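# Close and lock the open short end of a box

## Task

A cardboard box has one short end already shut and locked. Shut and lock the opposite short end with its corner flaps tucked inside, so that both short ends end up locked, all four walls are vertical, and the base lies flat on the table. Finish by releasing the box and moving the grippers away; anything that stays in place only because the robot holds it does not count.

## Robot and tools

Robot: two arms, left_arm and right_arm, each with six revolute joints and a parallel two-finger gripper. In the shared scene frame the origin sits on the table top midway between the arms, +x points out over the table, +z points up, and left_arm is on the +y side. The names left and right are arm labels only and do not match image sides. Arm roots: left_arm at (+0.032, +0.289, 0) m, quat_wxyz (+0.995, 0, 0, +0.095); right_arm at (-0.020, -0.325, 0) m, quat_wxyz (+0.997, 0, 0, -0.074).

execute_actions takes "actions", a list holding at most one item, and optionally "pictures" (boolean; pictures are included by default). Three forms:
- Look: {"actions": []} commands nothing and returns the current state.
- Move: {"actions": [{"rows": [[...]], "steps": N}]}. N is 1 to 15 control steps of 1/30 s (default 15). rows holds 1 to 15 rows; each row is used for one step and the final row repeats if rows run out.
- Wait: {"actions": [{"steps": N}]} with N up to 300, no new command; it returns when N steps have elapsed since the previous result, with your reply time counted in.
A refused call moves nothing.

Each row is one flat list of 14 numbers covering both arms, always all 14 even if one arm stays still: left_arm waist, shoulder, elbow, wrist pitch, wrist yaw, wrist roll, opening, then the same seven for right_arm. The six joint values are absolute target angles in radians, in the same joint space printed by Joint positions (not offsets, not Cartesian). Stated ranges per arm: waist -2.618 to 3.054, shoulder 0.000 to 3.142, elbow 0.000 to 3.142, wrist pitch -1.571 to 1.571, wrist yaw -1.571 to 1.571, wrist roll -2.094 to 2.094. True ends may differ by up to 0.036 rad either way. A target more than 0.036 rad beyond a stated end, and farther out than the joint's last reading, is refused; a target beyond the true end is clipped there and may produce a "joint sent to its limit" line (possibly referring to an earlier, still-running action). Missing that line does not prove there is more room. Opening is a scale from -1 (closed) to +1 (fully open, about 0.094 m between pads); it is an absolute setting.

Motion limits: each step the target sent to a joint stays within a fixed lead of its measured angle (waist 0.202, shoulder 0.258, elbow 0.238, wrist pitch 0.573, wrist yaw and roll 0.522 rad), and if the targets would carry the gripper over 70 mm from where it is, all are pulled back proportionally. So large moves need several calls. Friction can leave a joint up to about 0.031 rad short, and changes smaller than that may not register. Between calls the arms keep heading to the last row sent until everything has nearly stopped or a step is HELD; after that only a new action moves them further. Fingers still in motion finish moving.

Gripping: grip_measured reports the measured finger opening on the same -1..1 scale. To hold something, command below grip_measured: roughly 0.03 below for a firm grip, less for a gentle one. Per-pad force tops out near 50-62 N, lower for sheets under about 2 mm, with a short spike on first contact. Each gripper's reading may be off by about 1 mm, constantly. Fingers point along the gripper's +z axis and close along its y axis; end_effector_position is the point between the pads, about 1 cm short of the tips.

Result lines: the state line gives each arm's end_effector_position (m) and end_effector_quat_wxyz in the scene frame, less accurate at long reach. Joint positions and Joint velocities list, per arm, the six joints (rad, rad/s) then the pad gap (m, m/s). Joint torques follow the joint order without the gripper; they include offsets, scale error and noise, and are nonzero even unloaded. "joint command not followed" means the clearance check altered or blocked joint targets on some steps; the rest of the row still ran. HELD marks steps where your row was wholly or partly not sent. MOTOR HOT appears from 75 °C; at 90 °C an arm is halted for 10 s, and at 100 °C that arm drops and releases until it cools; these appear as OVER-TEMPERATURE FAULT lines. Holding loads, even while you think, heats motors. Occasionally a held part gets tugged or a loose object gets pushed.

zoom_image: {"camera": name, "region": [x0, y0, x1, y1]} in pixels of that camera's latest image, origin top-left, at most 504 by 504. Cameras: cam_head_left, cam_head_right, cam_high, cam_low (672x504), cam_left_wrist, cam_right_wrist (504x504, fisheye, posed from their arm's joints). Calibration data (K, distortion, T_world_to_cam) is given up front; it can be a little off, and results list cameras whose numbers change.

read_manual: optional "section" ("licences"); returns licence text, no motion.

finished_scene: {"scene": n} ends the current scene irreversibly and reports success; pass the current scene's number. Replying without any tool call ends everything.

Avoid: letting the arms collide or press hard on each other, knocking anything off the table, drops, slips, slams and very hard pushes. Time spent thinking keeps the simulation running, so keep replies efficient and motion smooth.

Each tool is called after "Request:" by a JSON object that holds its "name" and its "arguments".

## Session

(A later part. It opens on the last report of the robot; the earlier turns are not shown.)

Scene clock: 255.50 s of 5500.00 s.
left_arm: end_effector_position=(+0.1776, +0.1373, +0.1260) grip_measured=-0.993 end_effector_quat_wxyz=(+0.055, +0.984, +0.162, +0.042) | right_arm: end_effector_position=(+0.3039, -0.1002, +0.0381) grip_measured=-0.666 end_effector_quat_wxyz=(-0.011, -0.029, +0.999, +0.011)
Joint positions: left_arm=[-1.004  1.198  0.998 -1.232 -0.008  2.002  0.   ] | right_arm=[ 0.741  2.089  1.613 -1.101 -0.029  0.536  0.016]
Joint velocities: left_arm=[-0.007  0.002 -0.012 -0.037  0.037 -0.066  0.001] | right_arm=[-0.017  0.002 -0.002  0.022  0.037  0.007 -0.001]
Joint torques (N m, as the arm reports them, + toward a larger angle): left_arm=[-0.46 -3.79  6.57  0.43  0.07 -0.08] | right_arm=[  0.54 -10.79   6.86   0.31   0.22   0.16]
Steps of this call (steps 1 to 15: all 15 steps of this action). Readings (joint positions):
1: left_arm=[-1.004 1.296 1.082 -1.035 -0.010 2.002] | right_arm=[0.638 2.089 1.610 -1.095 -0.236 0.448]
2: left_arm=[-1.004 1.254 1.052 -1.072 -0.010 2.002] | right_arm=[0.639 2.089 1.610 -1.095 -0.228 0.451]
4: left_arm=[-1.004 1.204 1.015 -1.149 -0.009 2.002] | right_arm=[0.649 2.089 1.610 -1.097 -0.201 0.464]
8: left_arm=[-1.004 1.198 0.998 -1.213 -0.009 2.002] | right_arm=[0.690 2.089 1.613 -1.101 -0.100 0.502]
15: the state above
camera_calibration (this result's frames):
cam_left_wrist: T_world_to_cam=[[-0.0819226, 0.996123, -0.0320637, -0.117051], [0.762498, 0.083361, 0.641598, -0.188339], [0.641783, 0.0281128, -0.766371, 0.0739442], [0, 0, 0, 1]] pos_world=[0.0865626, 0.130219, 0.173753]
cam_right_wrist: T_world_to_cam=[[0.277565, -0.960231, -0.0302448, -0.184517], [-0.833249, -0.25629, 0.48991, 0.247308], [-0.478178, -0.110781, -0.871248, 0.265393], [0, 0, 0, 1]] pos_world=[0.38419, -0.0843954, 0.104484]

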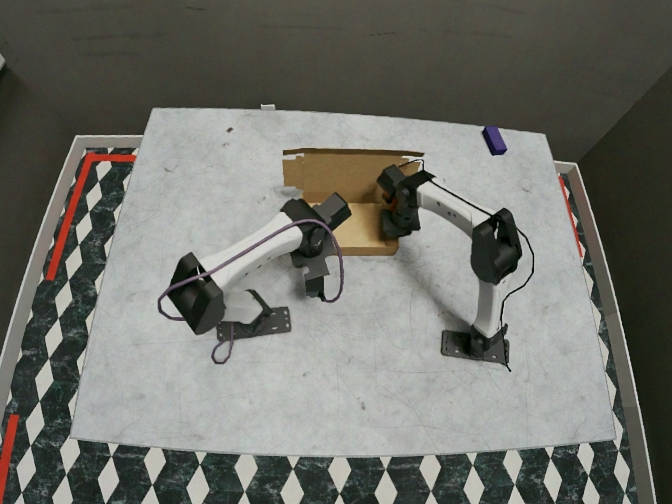

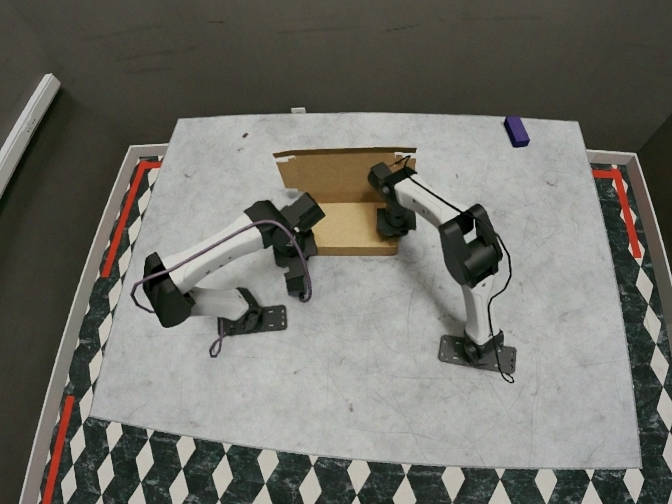

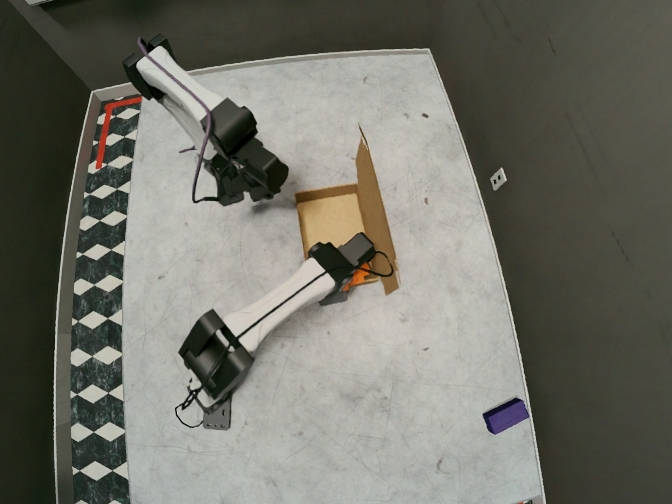

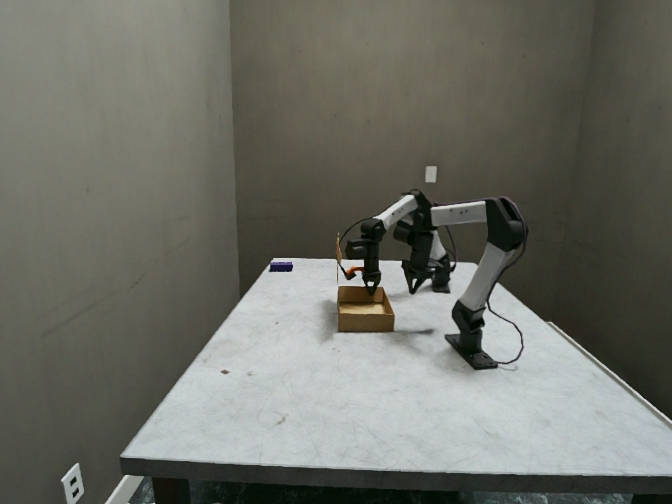

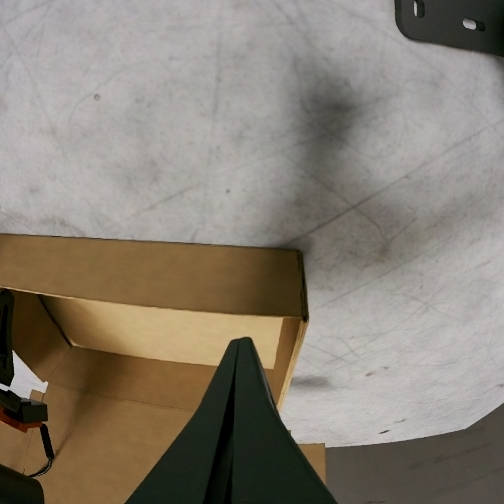

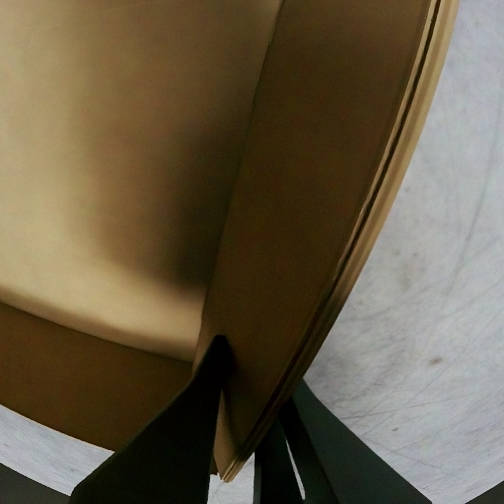

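Request:
{"name": "execute_actions", "arguments": {"actions": [{"rows":[[-1.01,1.2,0.98,-1.25,0,2,-1,0.745,2.10,1.61,-1.08,0,0.55,-0.67],[-1.01,1.2,0.98,-1.25,0,2,-1,0.745,2.11,1.59,-1.06,0,0.55,-0.67],[-1.01,1.2,0.98,-1.25,0,2,-1,0.745,2.12,1.57,-1.03,0,0.55,-0.67],[-1.01,1.2,0.98,-1.25,0,2,-1,0.745,2.12,1.57,-1.03,0,0.55,-0.67],[-1.01,1.2,0.98,-1.25,0,2,-1,0.745,2.12,1.57,-1.03,0,0.55,-0.67],[-1.01,1.2,0.98,-1.25,0,2,-1,0.745,2.12,1.57,-1.03,0,0.55,-0.75],[-1.01,1.2,0.98,-1.25,0,2,-1,0.745,2.12,1.57,-1.03,0,0.55,-0.8],[-1.01,1.2,0.98,-1.25,0,2,-1,0.745,2.12,1.57,-1.03,0,0.55,-0.85],[-1.01,1.2,0.98,-1.25,0,2,-1,0.745,2.12,1.57,-1.03,0,0.55,-0.92]],"steps":15}], "pictures": false}}

Request:
{"name": "execute_actions", "arguments": {"actions": [{"steps":30}]}}

Request:
{"name": "execute_actions", "arguments": {"actions": [{"rows":[[-1.01,1.2,0.98,-1.25,0,2,-1,0.745,2.12,1.57,-1.03,0,0.55,-0.4]],"steps":15}]}}

Scene clock: 273.20 s of 5500.00 s.
left_arm: end_effector_position=(+0.1770, +0.1379, +0.1259) grip_measured=-0.993 end_effector_quat_wxyz=(+0.054, +0.984, +0.163, +0.041) | right_arm: end_effector_position=(+0.3071, -0.1028, +0.0344) grip_measured=-0.909 end_effector_quat_wxyz=(-0.001, -0.025, +1.000, +0.003)
Joint positions: left_arm=[-1.004  1.198  0.998 -1.236 -0.008  2.002  0.   ] | right_arm=[ 0.741  2.09   1.601 -1.08  -0.006  0.543  0.004]
Joint velocities: left_arm=[ 0.002 -0.007  0.017 -0.051  0.066  0.066 -0.001] | right_arm=[ 0.002 -0.022 -0.002  0.037 -0.037  0.007  0.   ]
Joint torques (N m, as the arm reports them, + toward a larger angle): left_arm=[-0.56 -3.85  6.43  0.42  0.1  -0.06] | right_arm=[ 0.5  -8.51  3.67  0.8   0.08  0.17]
Steps of this call (steps 1 to 15: the robot went on to your last target; steps 16 to 90: nothing new was sent; then 14.20 s passed at rest; steps 91 to 105: all 15 steps of this action). Readings (joint positions):
91: left_arm=[-1.004 1.198 0.998 -1.236 -0.008 2.002] | right_arm=[0.741 2.089 1.613 -1.101 -0.026 0.541]
92: left_arm=[-1.004 1.198 0.998 -1.236 -0.008 2.002] | right_arm=[0.741 2.089 1.613 -1.099 -0.026 0.541]
94: left_arm=[-1.004 1.198 0.998 -1.236 -0.008 2.002] | right_arm=[0.741 2.090 1.607 -1.086 -0.024 0.541]
98: left_arm=[-1.004 1.198 0.998 -1.236 -0.008 2.002] | right_arm=[0.741 2.090 1.602 -1.081 -0.012 0.542]
105: the state above

Scene clock: 274.20 s of 5500.00 s.
left_arm: end_effector_position=(+0.1770, +0.1379, +0.1259) grip_measured=-0.993 end_effector_quat_wxyz=(+0.054, +0.984, +0.163, +0.041) | right_arm: end_effector_position=(+0.3071, -0.1028, +0.0344) grip_measured=-0.909 end_effector_quat_wxyz=(-0.001, -0.025, +1.000, +0.003)
Joint positions: left_arm=[-1.004  1.198  0.998 -1.236 -0.008  2.002  0.   ] | right_arm=[ 0.741  2.09   1.601 -1.08  -0.006  0.543  0.004]
Joint velocities: left_arm=[-0.002  0.002 -0.007  0.066 -0.081  0.022 -0.001] | right_arm=[-0.032 -0.002 -0.007  0.007 -0.051 -0.081 -0.   ]
Joint torques (N m, as the arm reports them, + toward a larger angle): left_arm=[-0.56 -3.78  6.5   0.43  0.08 -0.09] | right_arm=[ 0.39 -8.49  3.63  0.8   0.04  0.18]
Steps of this call (steps 1 to 15: the robot went on to your last target; steps 16 to 30: nothing new was sent). Readings (joint positions):
1: left_arm=[-1.004 1.198 0.998 -1.236 -0.008 2.002] | right_arm=[0.741 2.090 1.601 -1.080 -0.006 0.543]
2: left_arm=[-1.004 1.198 0.998 -1.236 -0.008 2.002] | right_arm=[0.741 2.090 1.601 -1.080 -0.006 0.543]
4: left_arm=[-1.004 1.198 0.998 -1.236 -0.008 2.002] | right_arm=[0.741 2.090 1.601 -1.080 -0.006 0.543]
8: left_arm=[-1.004 1.198 0.998 -1.236 -0.008 2.002] | right_arm=[0.741 2.090 1.601 -1.080 -0.006 0.543]
30: the state above
All arms were judged still, so your last target was given up. Only a new action makes them travel on or press farther. Fingers that are still opening or closing keep moving.
camera_calibration (this result's frames):
cam_left_wrist: T_world_to_cam=[[-0.0819951, 0.996199, -0.0293858, -0.118042], [0.76401, 0.0817628, 0.640003, -0.187724], [0.639973, 0.030026, -0.76781, 0.0744453], [0, 0, 0, 1]] pos_world=[0.0861008, 0.130707, 0.173835]
cam_right_wrist: T_world_to_cam=[[0.27178, -0.962304, -0.0103175, -0.18719], [-0.844016, -0.243496, 0.477856, 0.256154], [-0.462355, -0.121164, -0.878377, 0.257751], [0, 0, 0, 1]] pos_world=[0.386245, -0.0865311, 0.102067]

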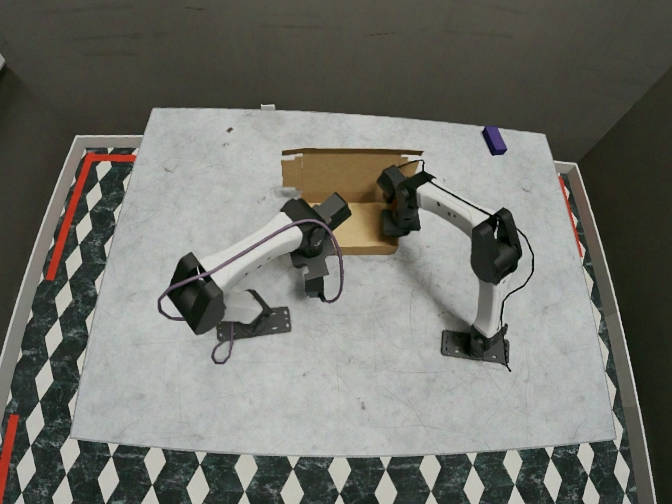

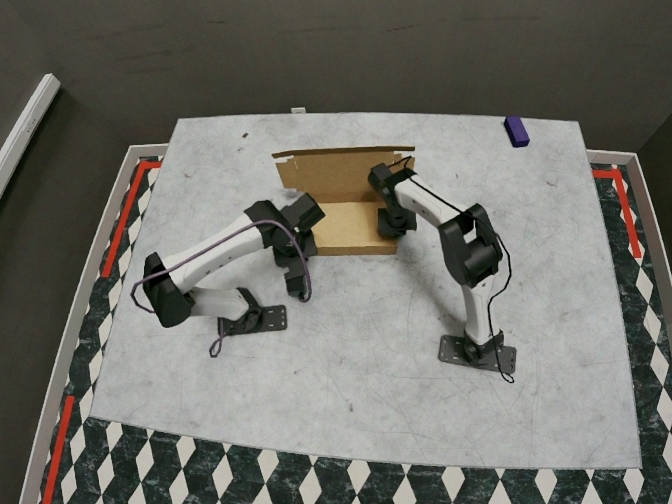

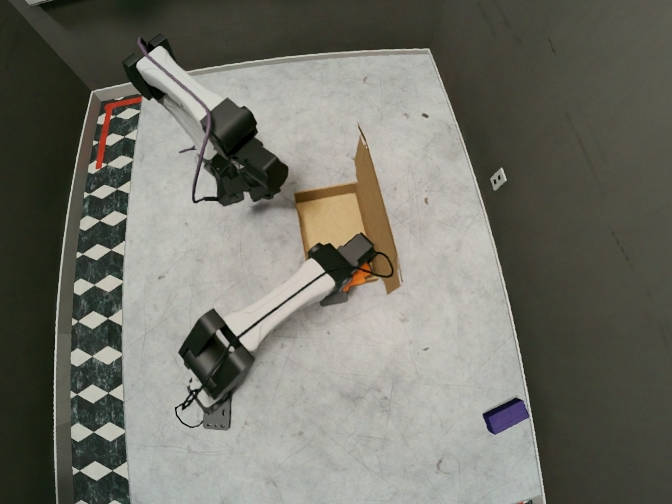

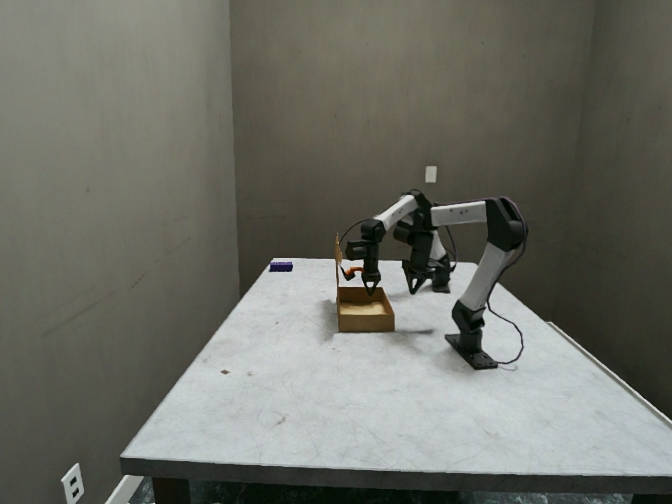

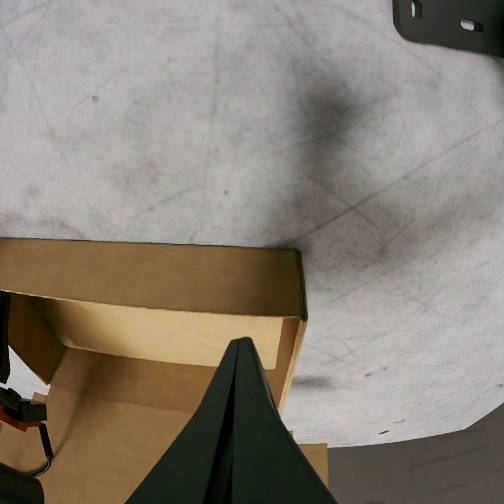

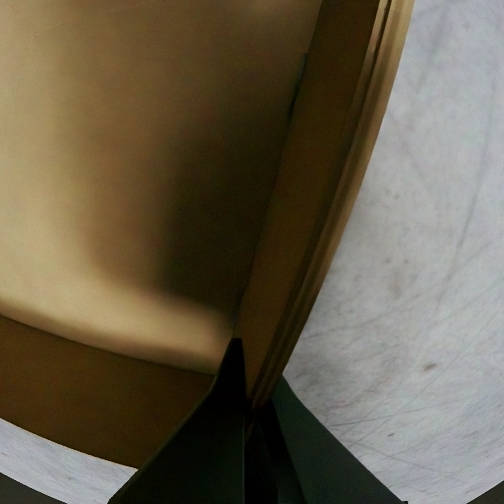

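Scene clock: 274.70 s of 5500.00 s.
left_arm: end_effector_position=(+0.1770, +0.1380, +0.1259) grip_measured=-0.993 end_effector_quat_wxyz=(+0.054, +0.984, +0.163, +0.041) | right_arm: end_effector_position=(+0.3094, -0.1015, +0.0229) grip_measured=-0.402 end_effector_quat_wxyz=(-0.001, -0.025, +1.000, +0.002)
Joint positions: left_arm=[-1.004  1.198  0.998 -1.236 -0.008  2.002  0.   ] | right_arm=[ 0.741  2.112  1.586 -1.044 -0.005  0.543  0.028]
Joint velocities: left_arm=[-0.022  0.012  0.002 -0.007 -0.037 -0.007  0.   ] | right_arm=[ 0.002 -0.007 -0.012 -0.022 -0.081 -0.095  0.001]
Joint torques (N m, as the arm reports them, + toward a larger angle): left_arm=[-0.58 -3.71  6.63  0.41  0.04 -0.09] | right_arm=[  0.35 -10.43   4.58   0.44   0.04   0.18]
Steps of this call (steps 1 to 15: all 15 steps of this action). Readings (joint positions):
1: left_arm=[-1.004 1.198 0.998 -1.236 -0.008 2.002] | right_arm=[0.741 2.090 1.601 -1.078 -0.005 0.543]
2: left_arm=[-1.004 1.198 0.998 -1.236 -0.008 2.002] | right_arm=[0.741 2.094 1.601 -1.071 -0.005 0.543]
4: left_arm=[-1.004 1.198 0.998 -1.236 -0.008 2.002] | right_arm=[0.741 2.101 1.598 -1.058 -0.005 0.543]
8: left_arm=[-1.004 1.198 0.998 -1.236 -0.008 2.002] | right_arm=[0.741 2.111 1.588 -1.049 -0.005 0.543]
15: the state above
camera_calibration (this result's frames):
cam_left_wrist: T_world_to_cam=[[-0.0820027, 0.996208, -0.0290882, -0.118152], [0.764178, 0.0815855, 0.639825, -0.187655], [0.639772, 0.0302388, -0.76797, 0.0745008], [0, 0, 0, 1]] pos_world=[0.0860495, 0.130761, 0.173844]
cam_right_wrist: T_world_to_cam=[[0.271787, -0.962308, -0.00971214, -0.186638], [-0.844371, -0.243295, 0.477331, 0.263986], [-0.461703, -0.121532, -0.87867, 0.248622], [0, 0, 0, 1]] pos_world=[0.388418, -0.0851615, 0.0906352]

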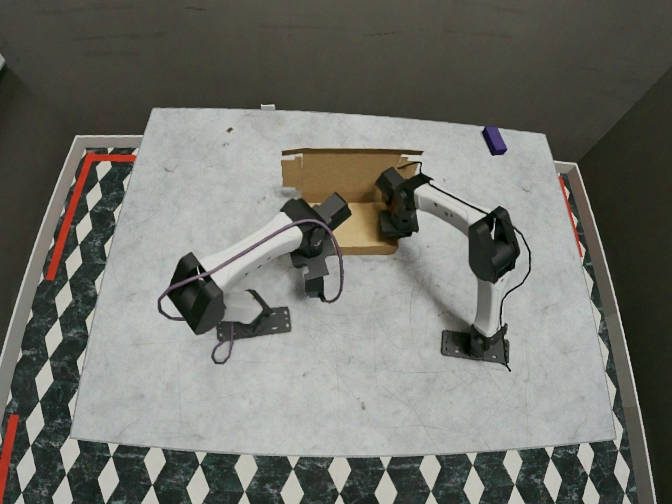

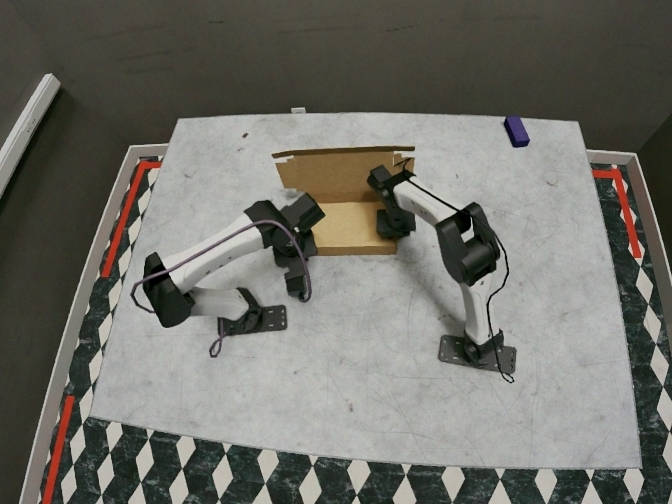

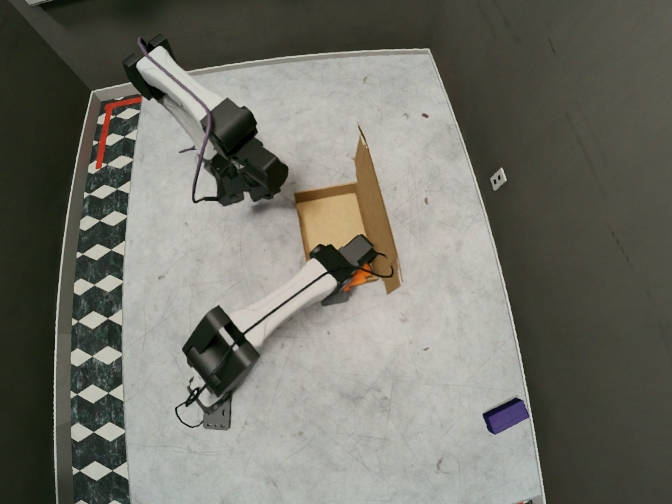

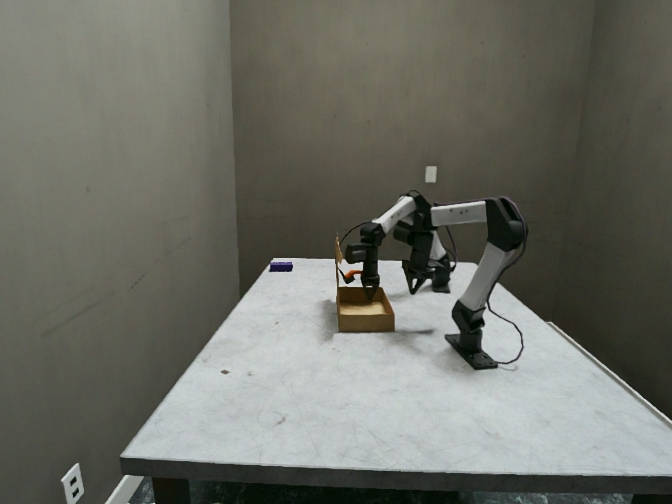

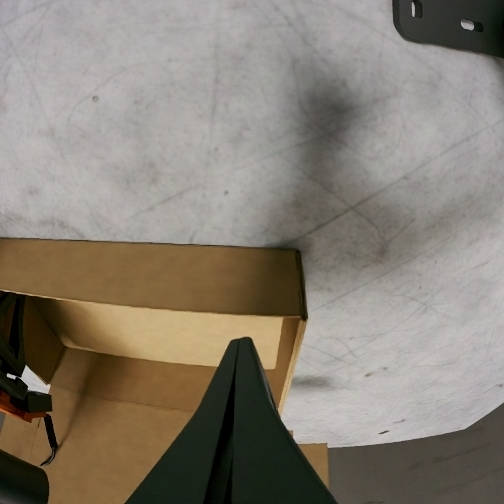

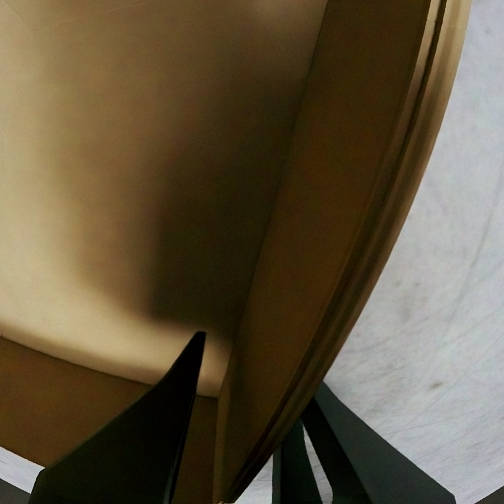

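The end stays locked. Lifting clear.

Request:
{"name": "execute_actions", "arguments": {"actions": [{"rows":[[-1.01,1.2,0.98,-1.25,0,2,-1,0.745,2.08,1.62,-1.11,0,0.55,-0.4],[-1.01,1.2,0.98,-1.25,0,2,-1,0.745,2.08,1.62,-1.11,0,0.55,-0.4],[-1.01,1.2,0.98,-1.25,0,2,-1,0.745,2.03,1.66,-1.2,0,0.55,-0.4],[-1.01,1.2,0.98,-1.25,0,2,-1,0.745,2.03,1.66,-1.2,0,0.55,-0.4],[-1.01,1.2,0.98,-1.25,0,2,-1,0.745,1.98,1.7,-1.3,0,0.55,-0.4],[-1.01,1.2,0.98,-1.25,0,2,-1,0.745,1.98,1.7,-1.3,0,0.55,-0.4],[-1.01,1.2,0.98,-1.25,0,2,-1,0.745,1.93,1.75,-1.4,0,0.55,-0.4]],"steps":15}], "pictures": false}}

Request:
{"name": "execute_actions", "arguments": {"actions": [{"rows":[[-0.9,1.0,0.9,-1.25,0,2,-1,0.745,1.6,1.5,-1.4,0,0.55,-0.4]],"steps":12}], "pictures": false}}

Request:
{"name": "execute_actions", "arguments": {"actions": [{"rows":[[-0.7,0.8,0.8,-1.25,0,2,-1,0.5,1.1,1.1,-1.4,0,0.55,-0.4]],"steps":15}]}}

Request:
{"name": "zoom_image", "arguments": {"camera": "cam_head_left", "region": [260,130,460,280]}}

Scene clock: 281.57 s of 5500.00 s.
left_arm: end_effector_position=(+0.1770, +0.1380, +0.1259) grip_measured=-0.993 end_effector_quat_wxyz=(+0.054, +0.984, +0.163, +0.041) | right_arm: end_effector_position=(+0.2873, -0.1164, +0.1356) grip_measured=-0.402 end_effector_quat_wxyz=(+0.019, -0.025, +0.999, +0.015)
Joint positions: left_arm=[-1.004  1.198  0.998 -1.236 -0.008  2.002  0.   ] | right_arm=[ 0.741  1.912  1.746 -1.357 -0.005  0.543  0.028]
Joint velocities: left_arm=[-0.007 -0.007 -0.002  0.007 -0.095 -0.11   0.002] | right_arm=[ 0.002  0.129  0.007 -0.315  0.007 -0.007  0.   ]
Joint torques (N m, as the arm reports them, + toward a larger angle): left_arm=[-0.55 -3.69  6.46  0.41  0.1  -0.09] | right_arm=[ 0.42 -8.4   6.23  0.39  0.04  0.17]
Steps of this call (steps 1 to 15: the robot went on to your last target; steps 16 to 90: nothing new was sent; then 3.37 s passed at rest; steps 91 to 105: all 15 steps of this action). Readings (joint positions):
91: left_arm=[-1.004 1.198 0.998 -1.236 -0.008 2.002] | right_arm=[0.741 2.112 1.588 -1.048 -0.005 0.543]
92: left_arm=[-1.004 1.198 0.998 -1.236 -0.008 2.002] | right_arm=[0.741 2.112 1.590 -1.059 -0.005 0.543]
94: left_arm=[-1.004 1.198 0.998 -1.236 -0.008 2.002] | right_arm=[0.741 2.100 1.606 -1.104 -0.005 0.543]
98: left_arm=[-1.004 1.198 0.998 -1.236 -0.008 2.002] | right_arm=[0.741 2.015 1.680 -1.239 -0.005 0.543]
105: the state above

Scene clock: 281.97 s of 5500.00 s.
left_arm: end_effector_position=(+0.1730, +0.1664, +0.1386) grip_measured=-0.993 end_effector_quat_wxyz=(+0.100, +0.970, +0.208, +0.075) | right_arm: end_effector_position=(+0.2245, -0.1587, +0.1740) grip_measured=-0.402 end_effector_quat_wxyz=(+0.038, -0.025, +0.999, +0.027)
Joint positions: left_arm=[-0.909  0.997  0.922 -1.245 -0.002  2.002  0.   ] | right_arm=[ 0.741  1.587  1.512 -1.402 -0.005  0.543  0.028]
Joint velocities: left_arm=[-0.012  0.002 -0.007 -0.007 -0.007  0.007  0.   ] | right_arm=[-0.027  0.027 -0.017 -0.095  0.051 -0.007 -0.001]
Joint torques (N m, as the arm reports them, + toward a larger angle): left_arm=[ 0.67 -1.49  6.36  0.72  0.01 -0.09] | right_arm=[ 0.36 -5.5   5.07  0.49  0.04  0.17]
Steps of this call (steps 1 to 12: all 12 steps of this action). Readings (joint positions):
1: left_arm=[-0.990 1.176 0.983 -1.222 -0.002 2.002] | right_arm=[0.741 1.884 1.703 -1.334 -0.005 0.543]
2: left_arm=[-0.958 1.128 0.954 -1.213 -0.001 2.002] | right_arm=[0.741 1.829 1.624 -1.323 -0.005 0.543]
4: left_arm=[-0.915 1.036 0.925 -1.236 -0.002 2.002] | right_arm=[0.741 1.709 1.524 -1.370 -0.005 0.543]
8: left_arm=[-0.909 0.997 0.925 -1.245 -0.002 2.002] | right_arm=[0.741 1.584 1.512 -1.401 -0.005 0.543]
12: the state above

Scene clock: 282.47 s of 5500.00 s.
left_arm: end_effector_position=(+0.1738, +0.2080, +0.1370) grip_measured=-0.993 end_effector_quat_wxyz=(+0.126, +0.938, +0.302, +0.115) | right_arm: end_effector_position=(+0.1545, -0.2610, +0.1736) grip_measured=-0.402 end_effector_quat_wxyz=(+0.085, +0.095, +0.991, +0.039)
Joint positions: left_arm=[-0.709  0.803  0.824 -1.249  0.001  2.001  0.   ] | right_arm=[ 0.501  1.087  1.12  -1.415  0.003  0.544  0.028]
Joint velocities: left_arm=[-0.012  0.007 -0.012  0.022  0.037 -0.051  0.   ] | right_arm=[-0.012 -0.002 -0.007 -0.037  0.051 -0.037 -0.001]
Joint torques (N m, as the arm reports them, + toward a larger angle): left_arm=[ 0.65 -0.2   6.2   0.95 -0.01 -0.08] | right_arm=[-0.08 -0.33  4.57  0.82 -0.03  0.16]
Steps of this call (steps 1 to 15: all 15 steps of this action). Readings (joint positions):
1: left_arm=[-0.876 0.974 0.904 -1.229 0.011 2.001] | right_arm=[0.724 1.562 1.477 -1.375 -0.013 0.543]
2: left_arm=[-0.806 0.924 0.869 -1.216 0.010 2.001] | right_arm=[0.681 1.512 1.409 -1.355 -0.017 0.543]
4: left_arm=[-0.725 0.834 0.829 -1.237 0.001 2.001] | right_arm=[0.570 1.379 1.268 -1.357 -0.009 0.543]
8: left_arm=[-0.709 0.803 0.824 -1.249 0.001 2.001] | right_arm=[0.501 1.119 1.120 -1.415 0.003 0.544]
15: the state above
camera_calibration (this result's frames):
cam_left_wrist: T_world_to_cam=[[-0.346801, 0.917395, -0.195232, -0.102681], [0.587794, 0.374781, 0.716964, -0.239004], [0.730908, 0.133888, -0.669214, 0.0320101], [0, 0, 0, 1]] pos_world=[0.0814792, 0.179487, 0.172732]
cam_right_wrist: T_world_to_cam=[[0.0392268, -0.997421, -0.0601065, -0.261102], [-0.9486, -0.0560766, 0.311471, 0.116202], [-0.314038, 0.044799, -0.948353, 0.322857], [0, 0, 0, 1]] pos_world=[0.22186, -0.268376, 0.254295]

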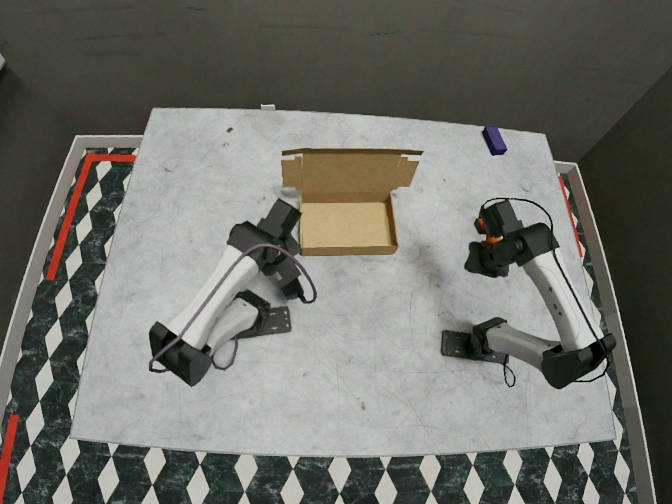

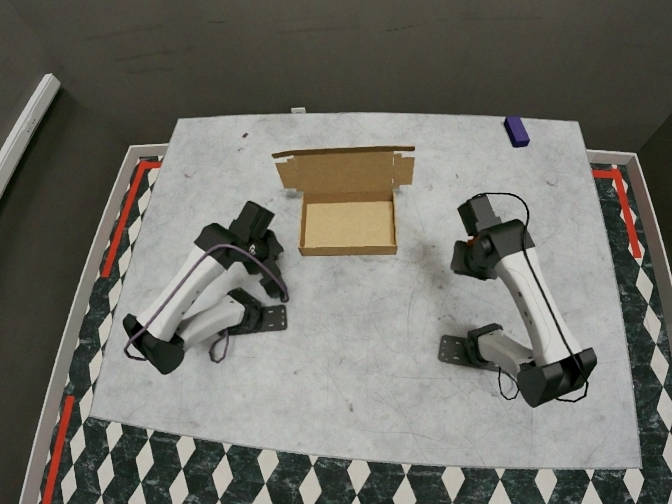

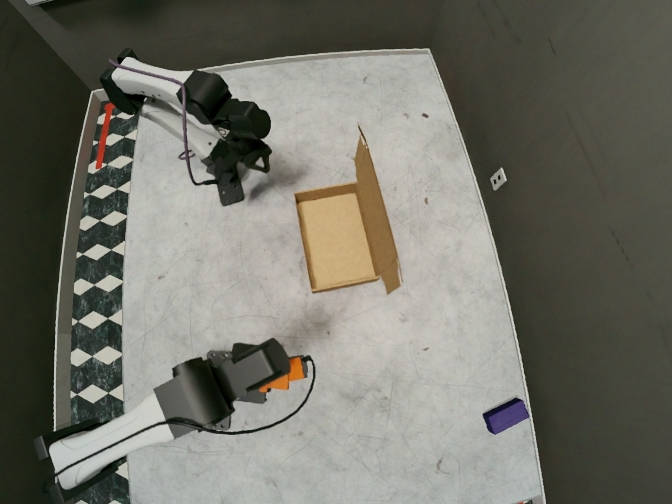

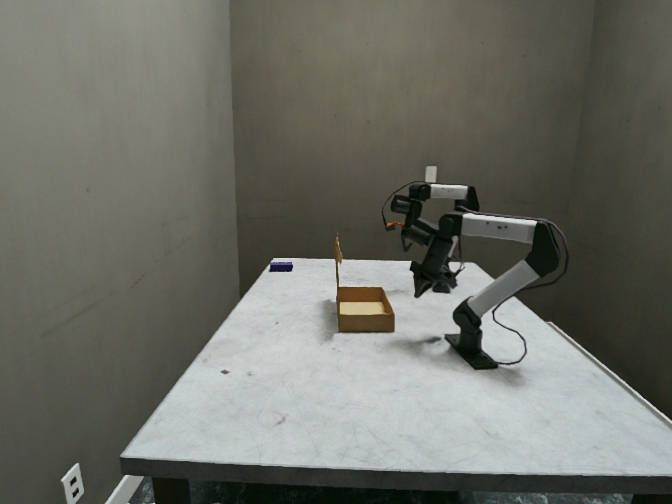

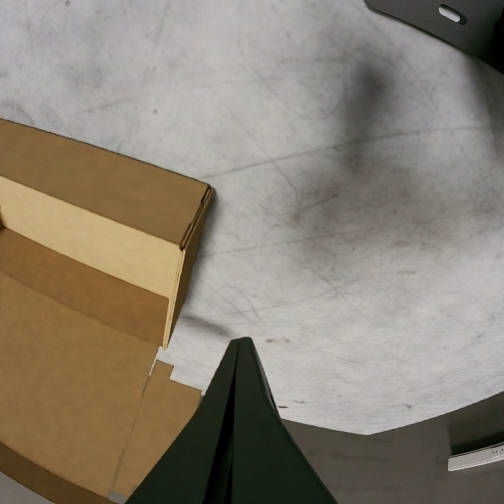

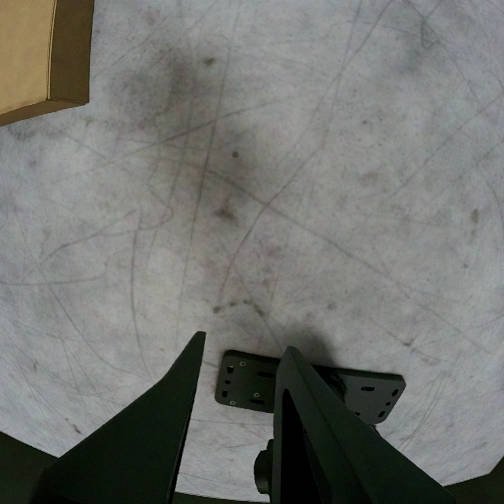

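Region (260, 130, 460, 280) of cam_head_left's 672x504 image, scaled by 2.520, with more detail than that image has; it fills the top 378 rows of this view, and the rest is white.

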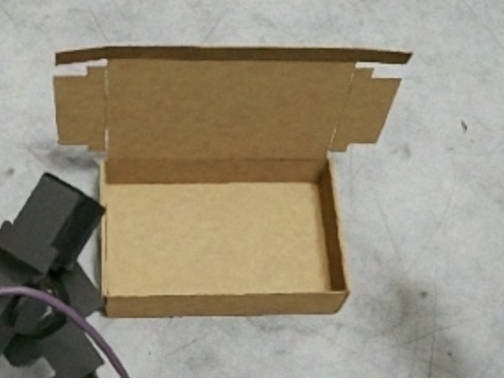

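Request:
{"name": "finished_scene", "arguments": {"scene": 1}}

The scene is finished: the task was done.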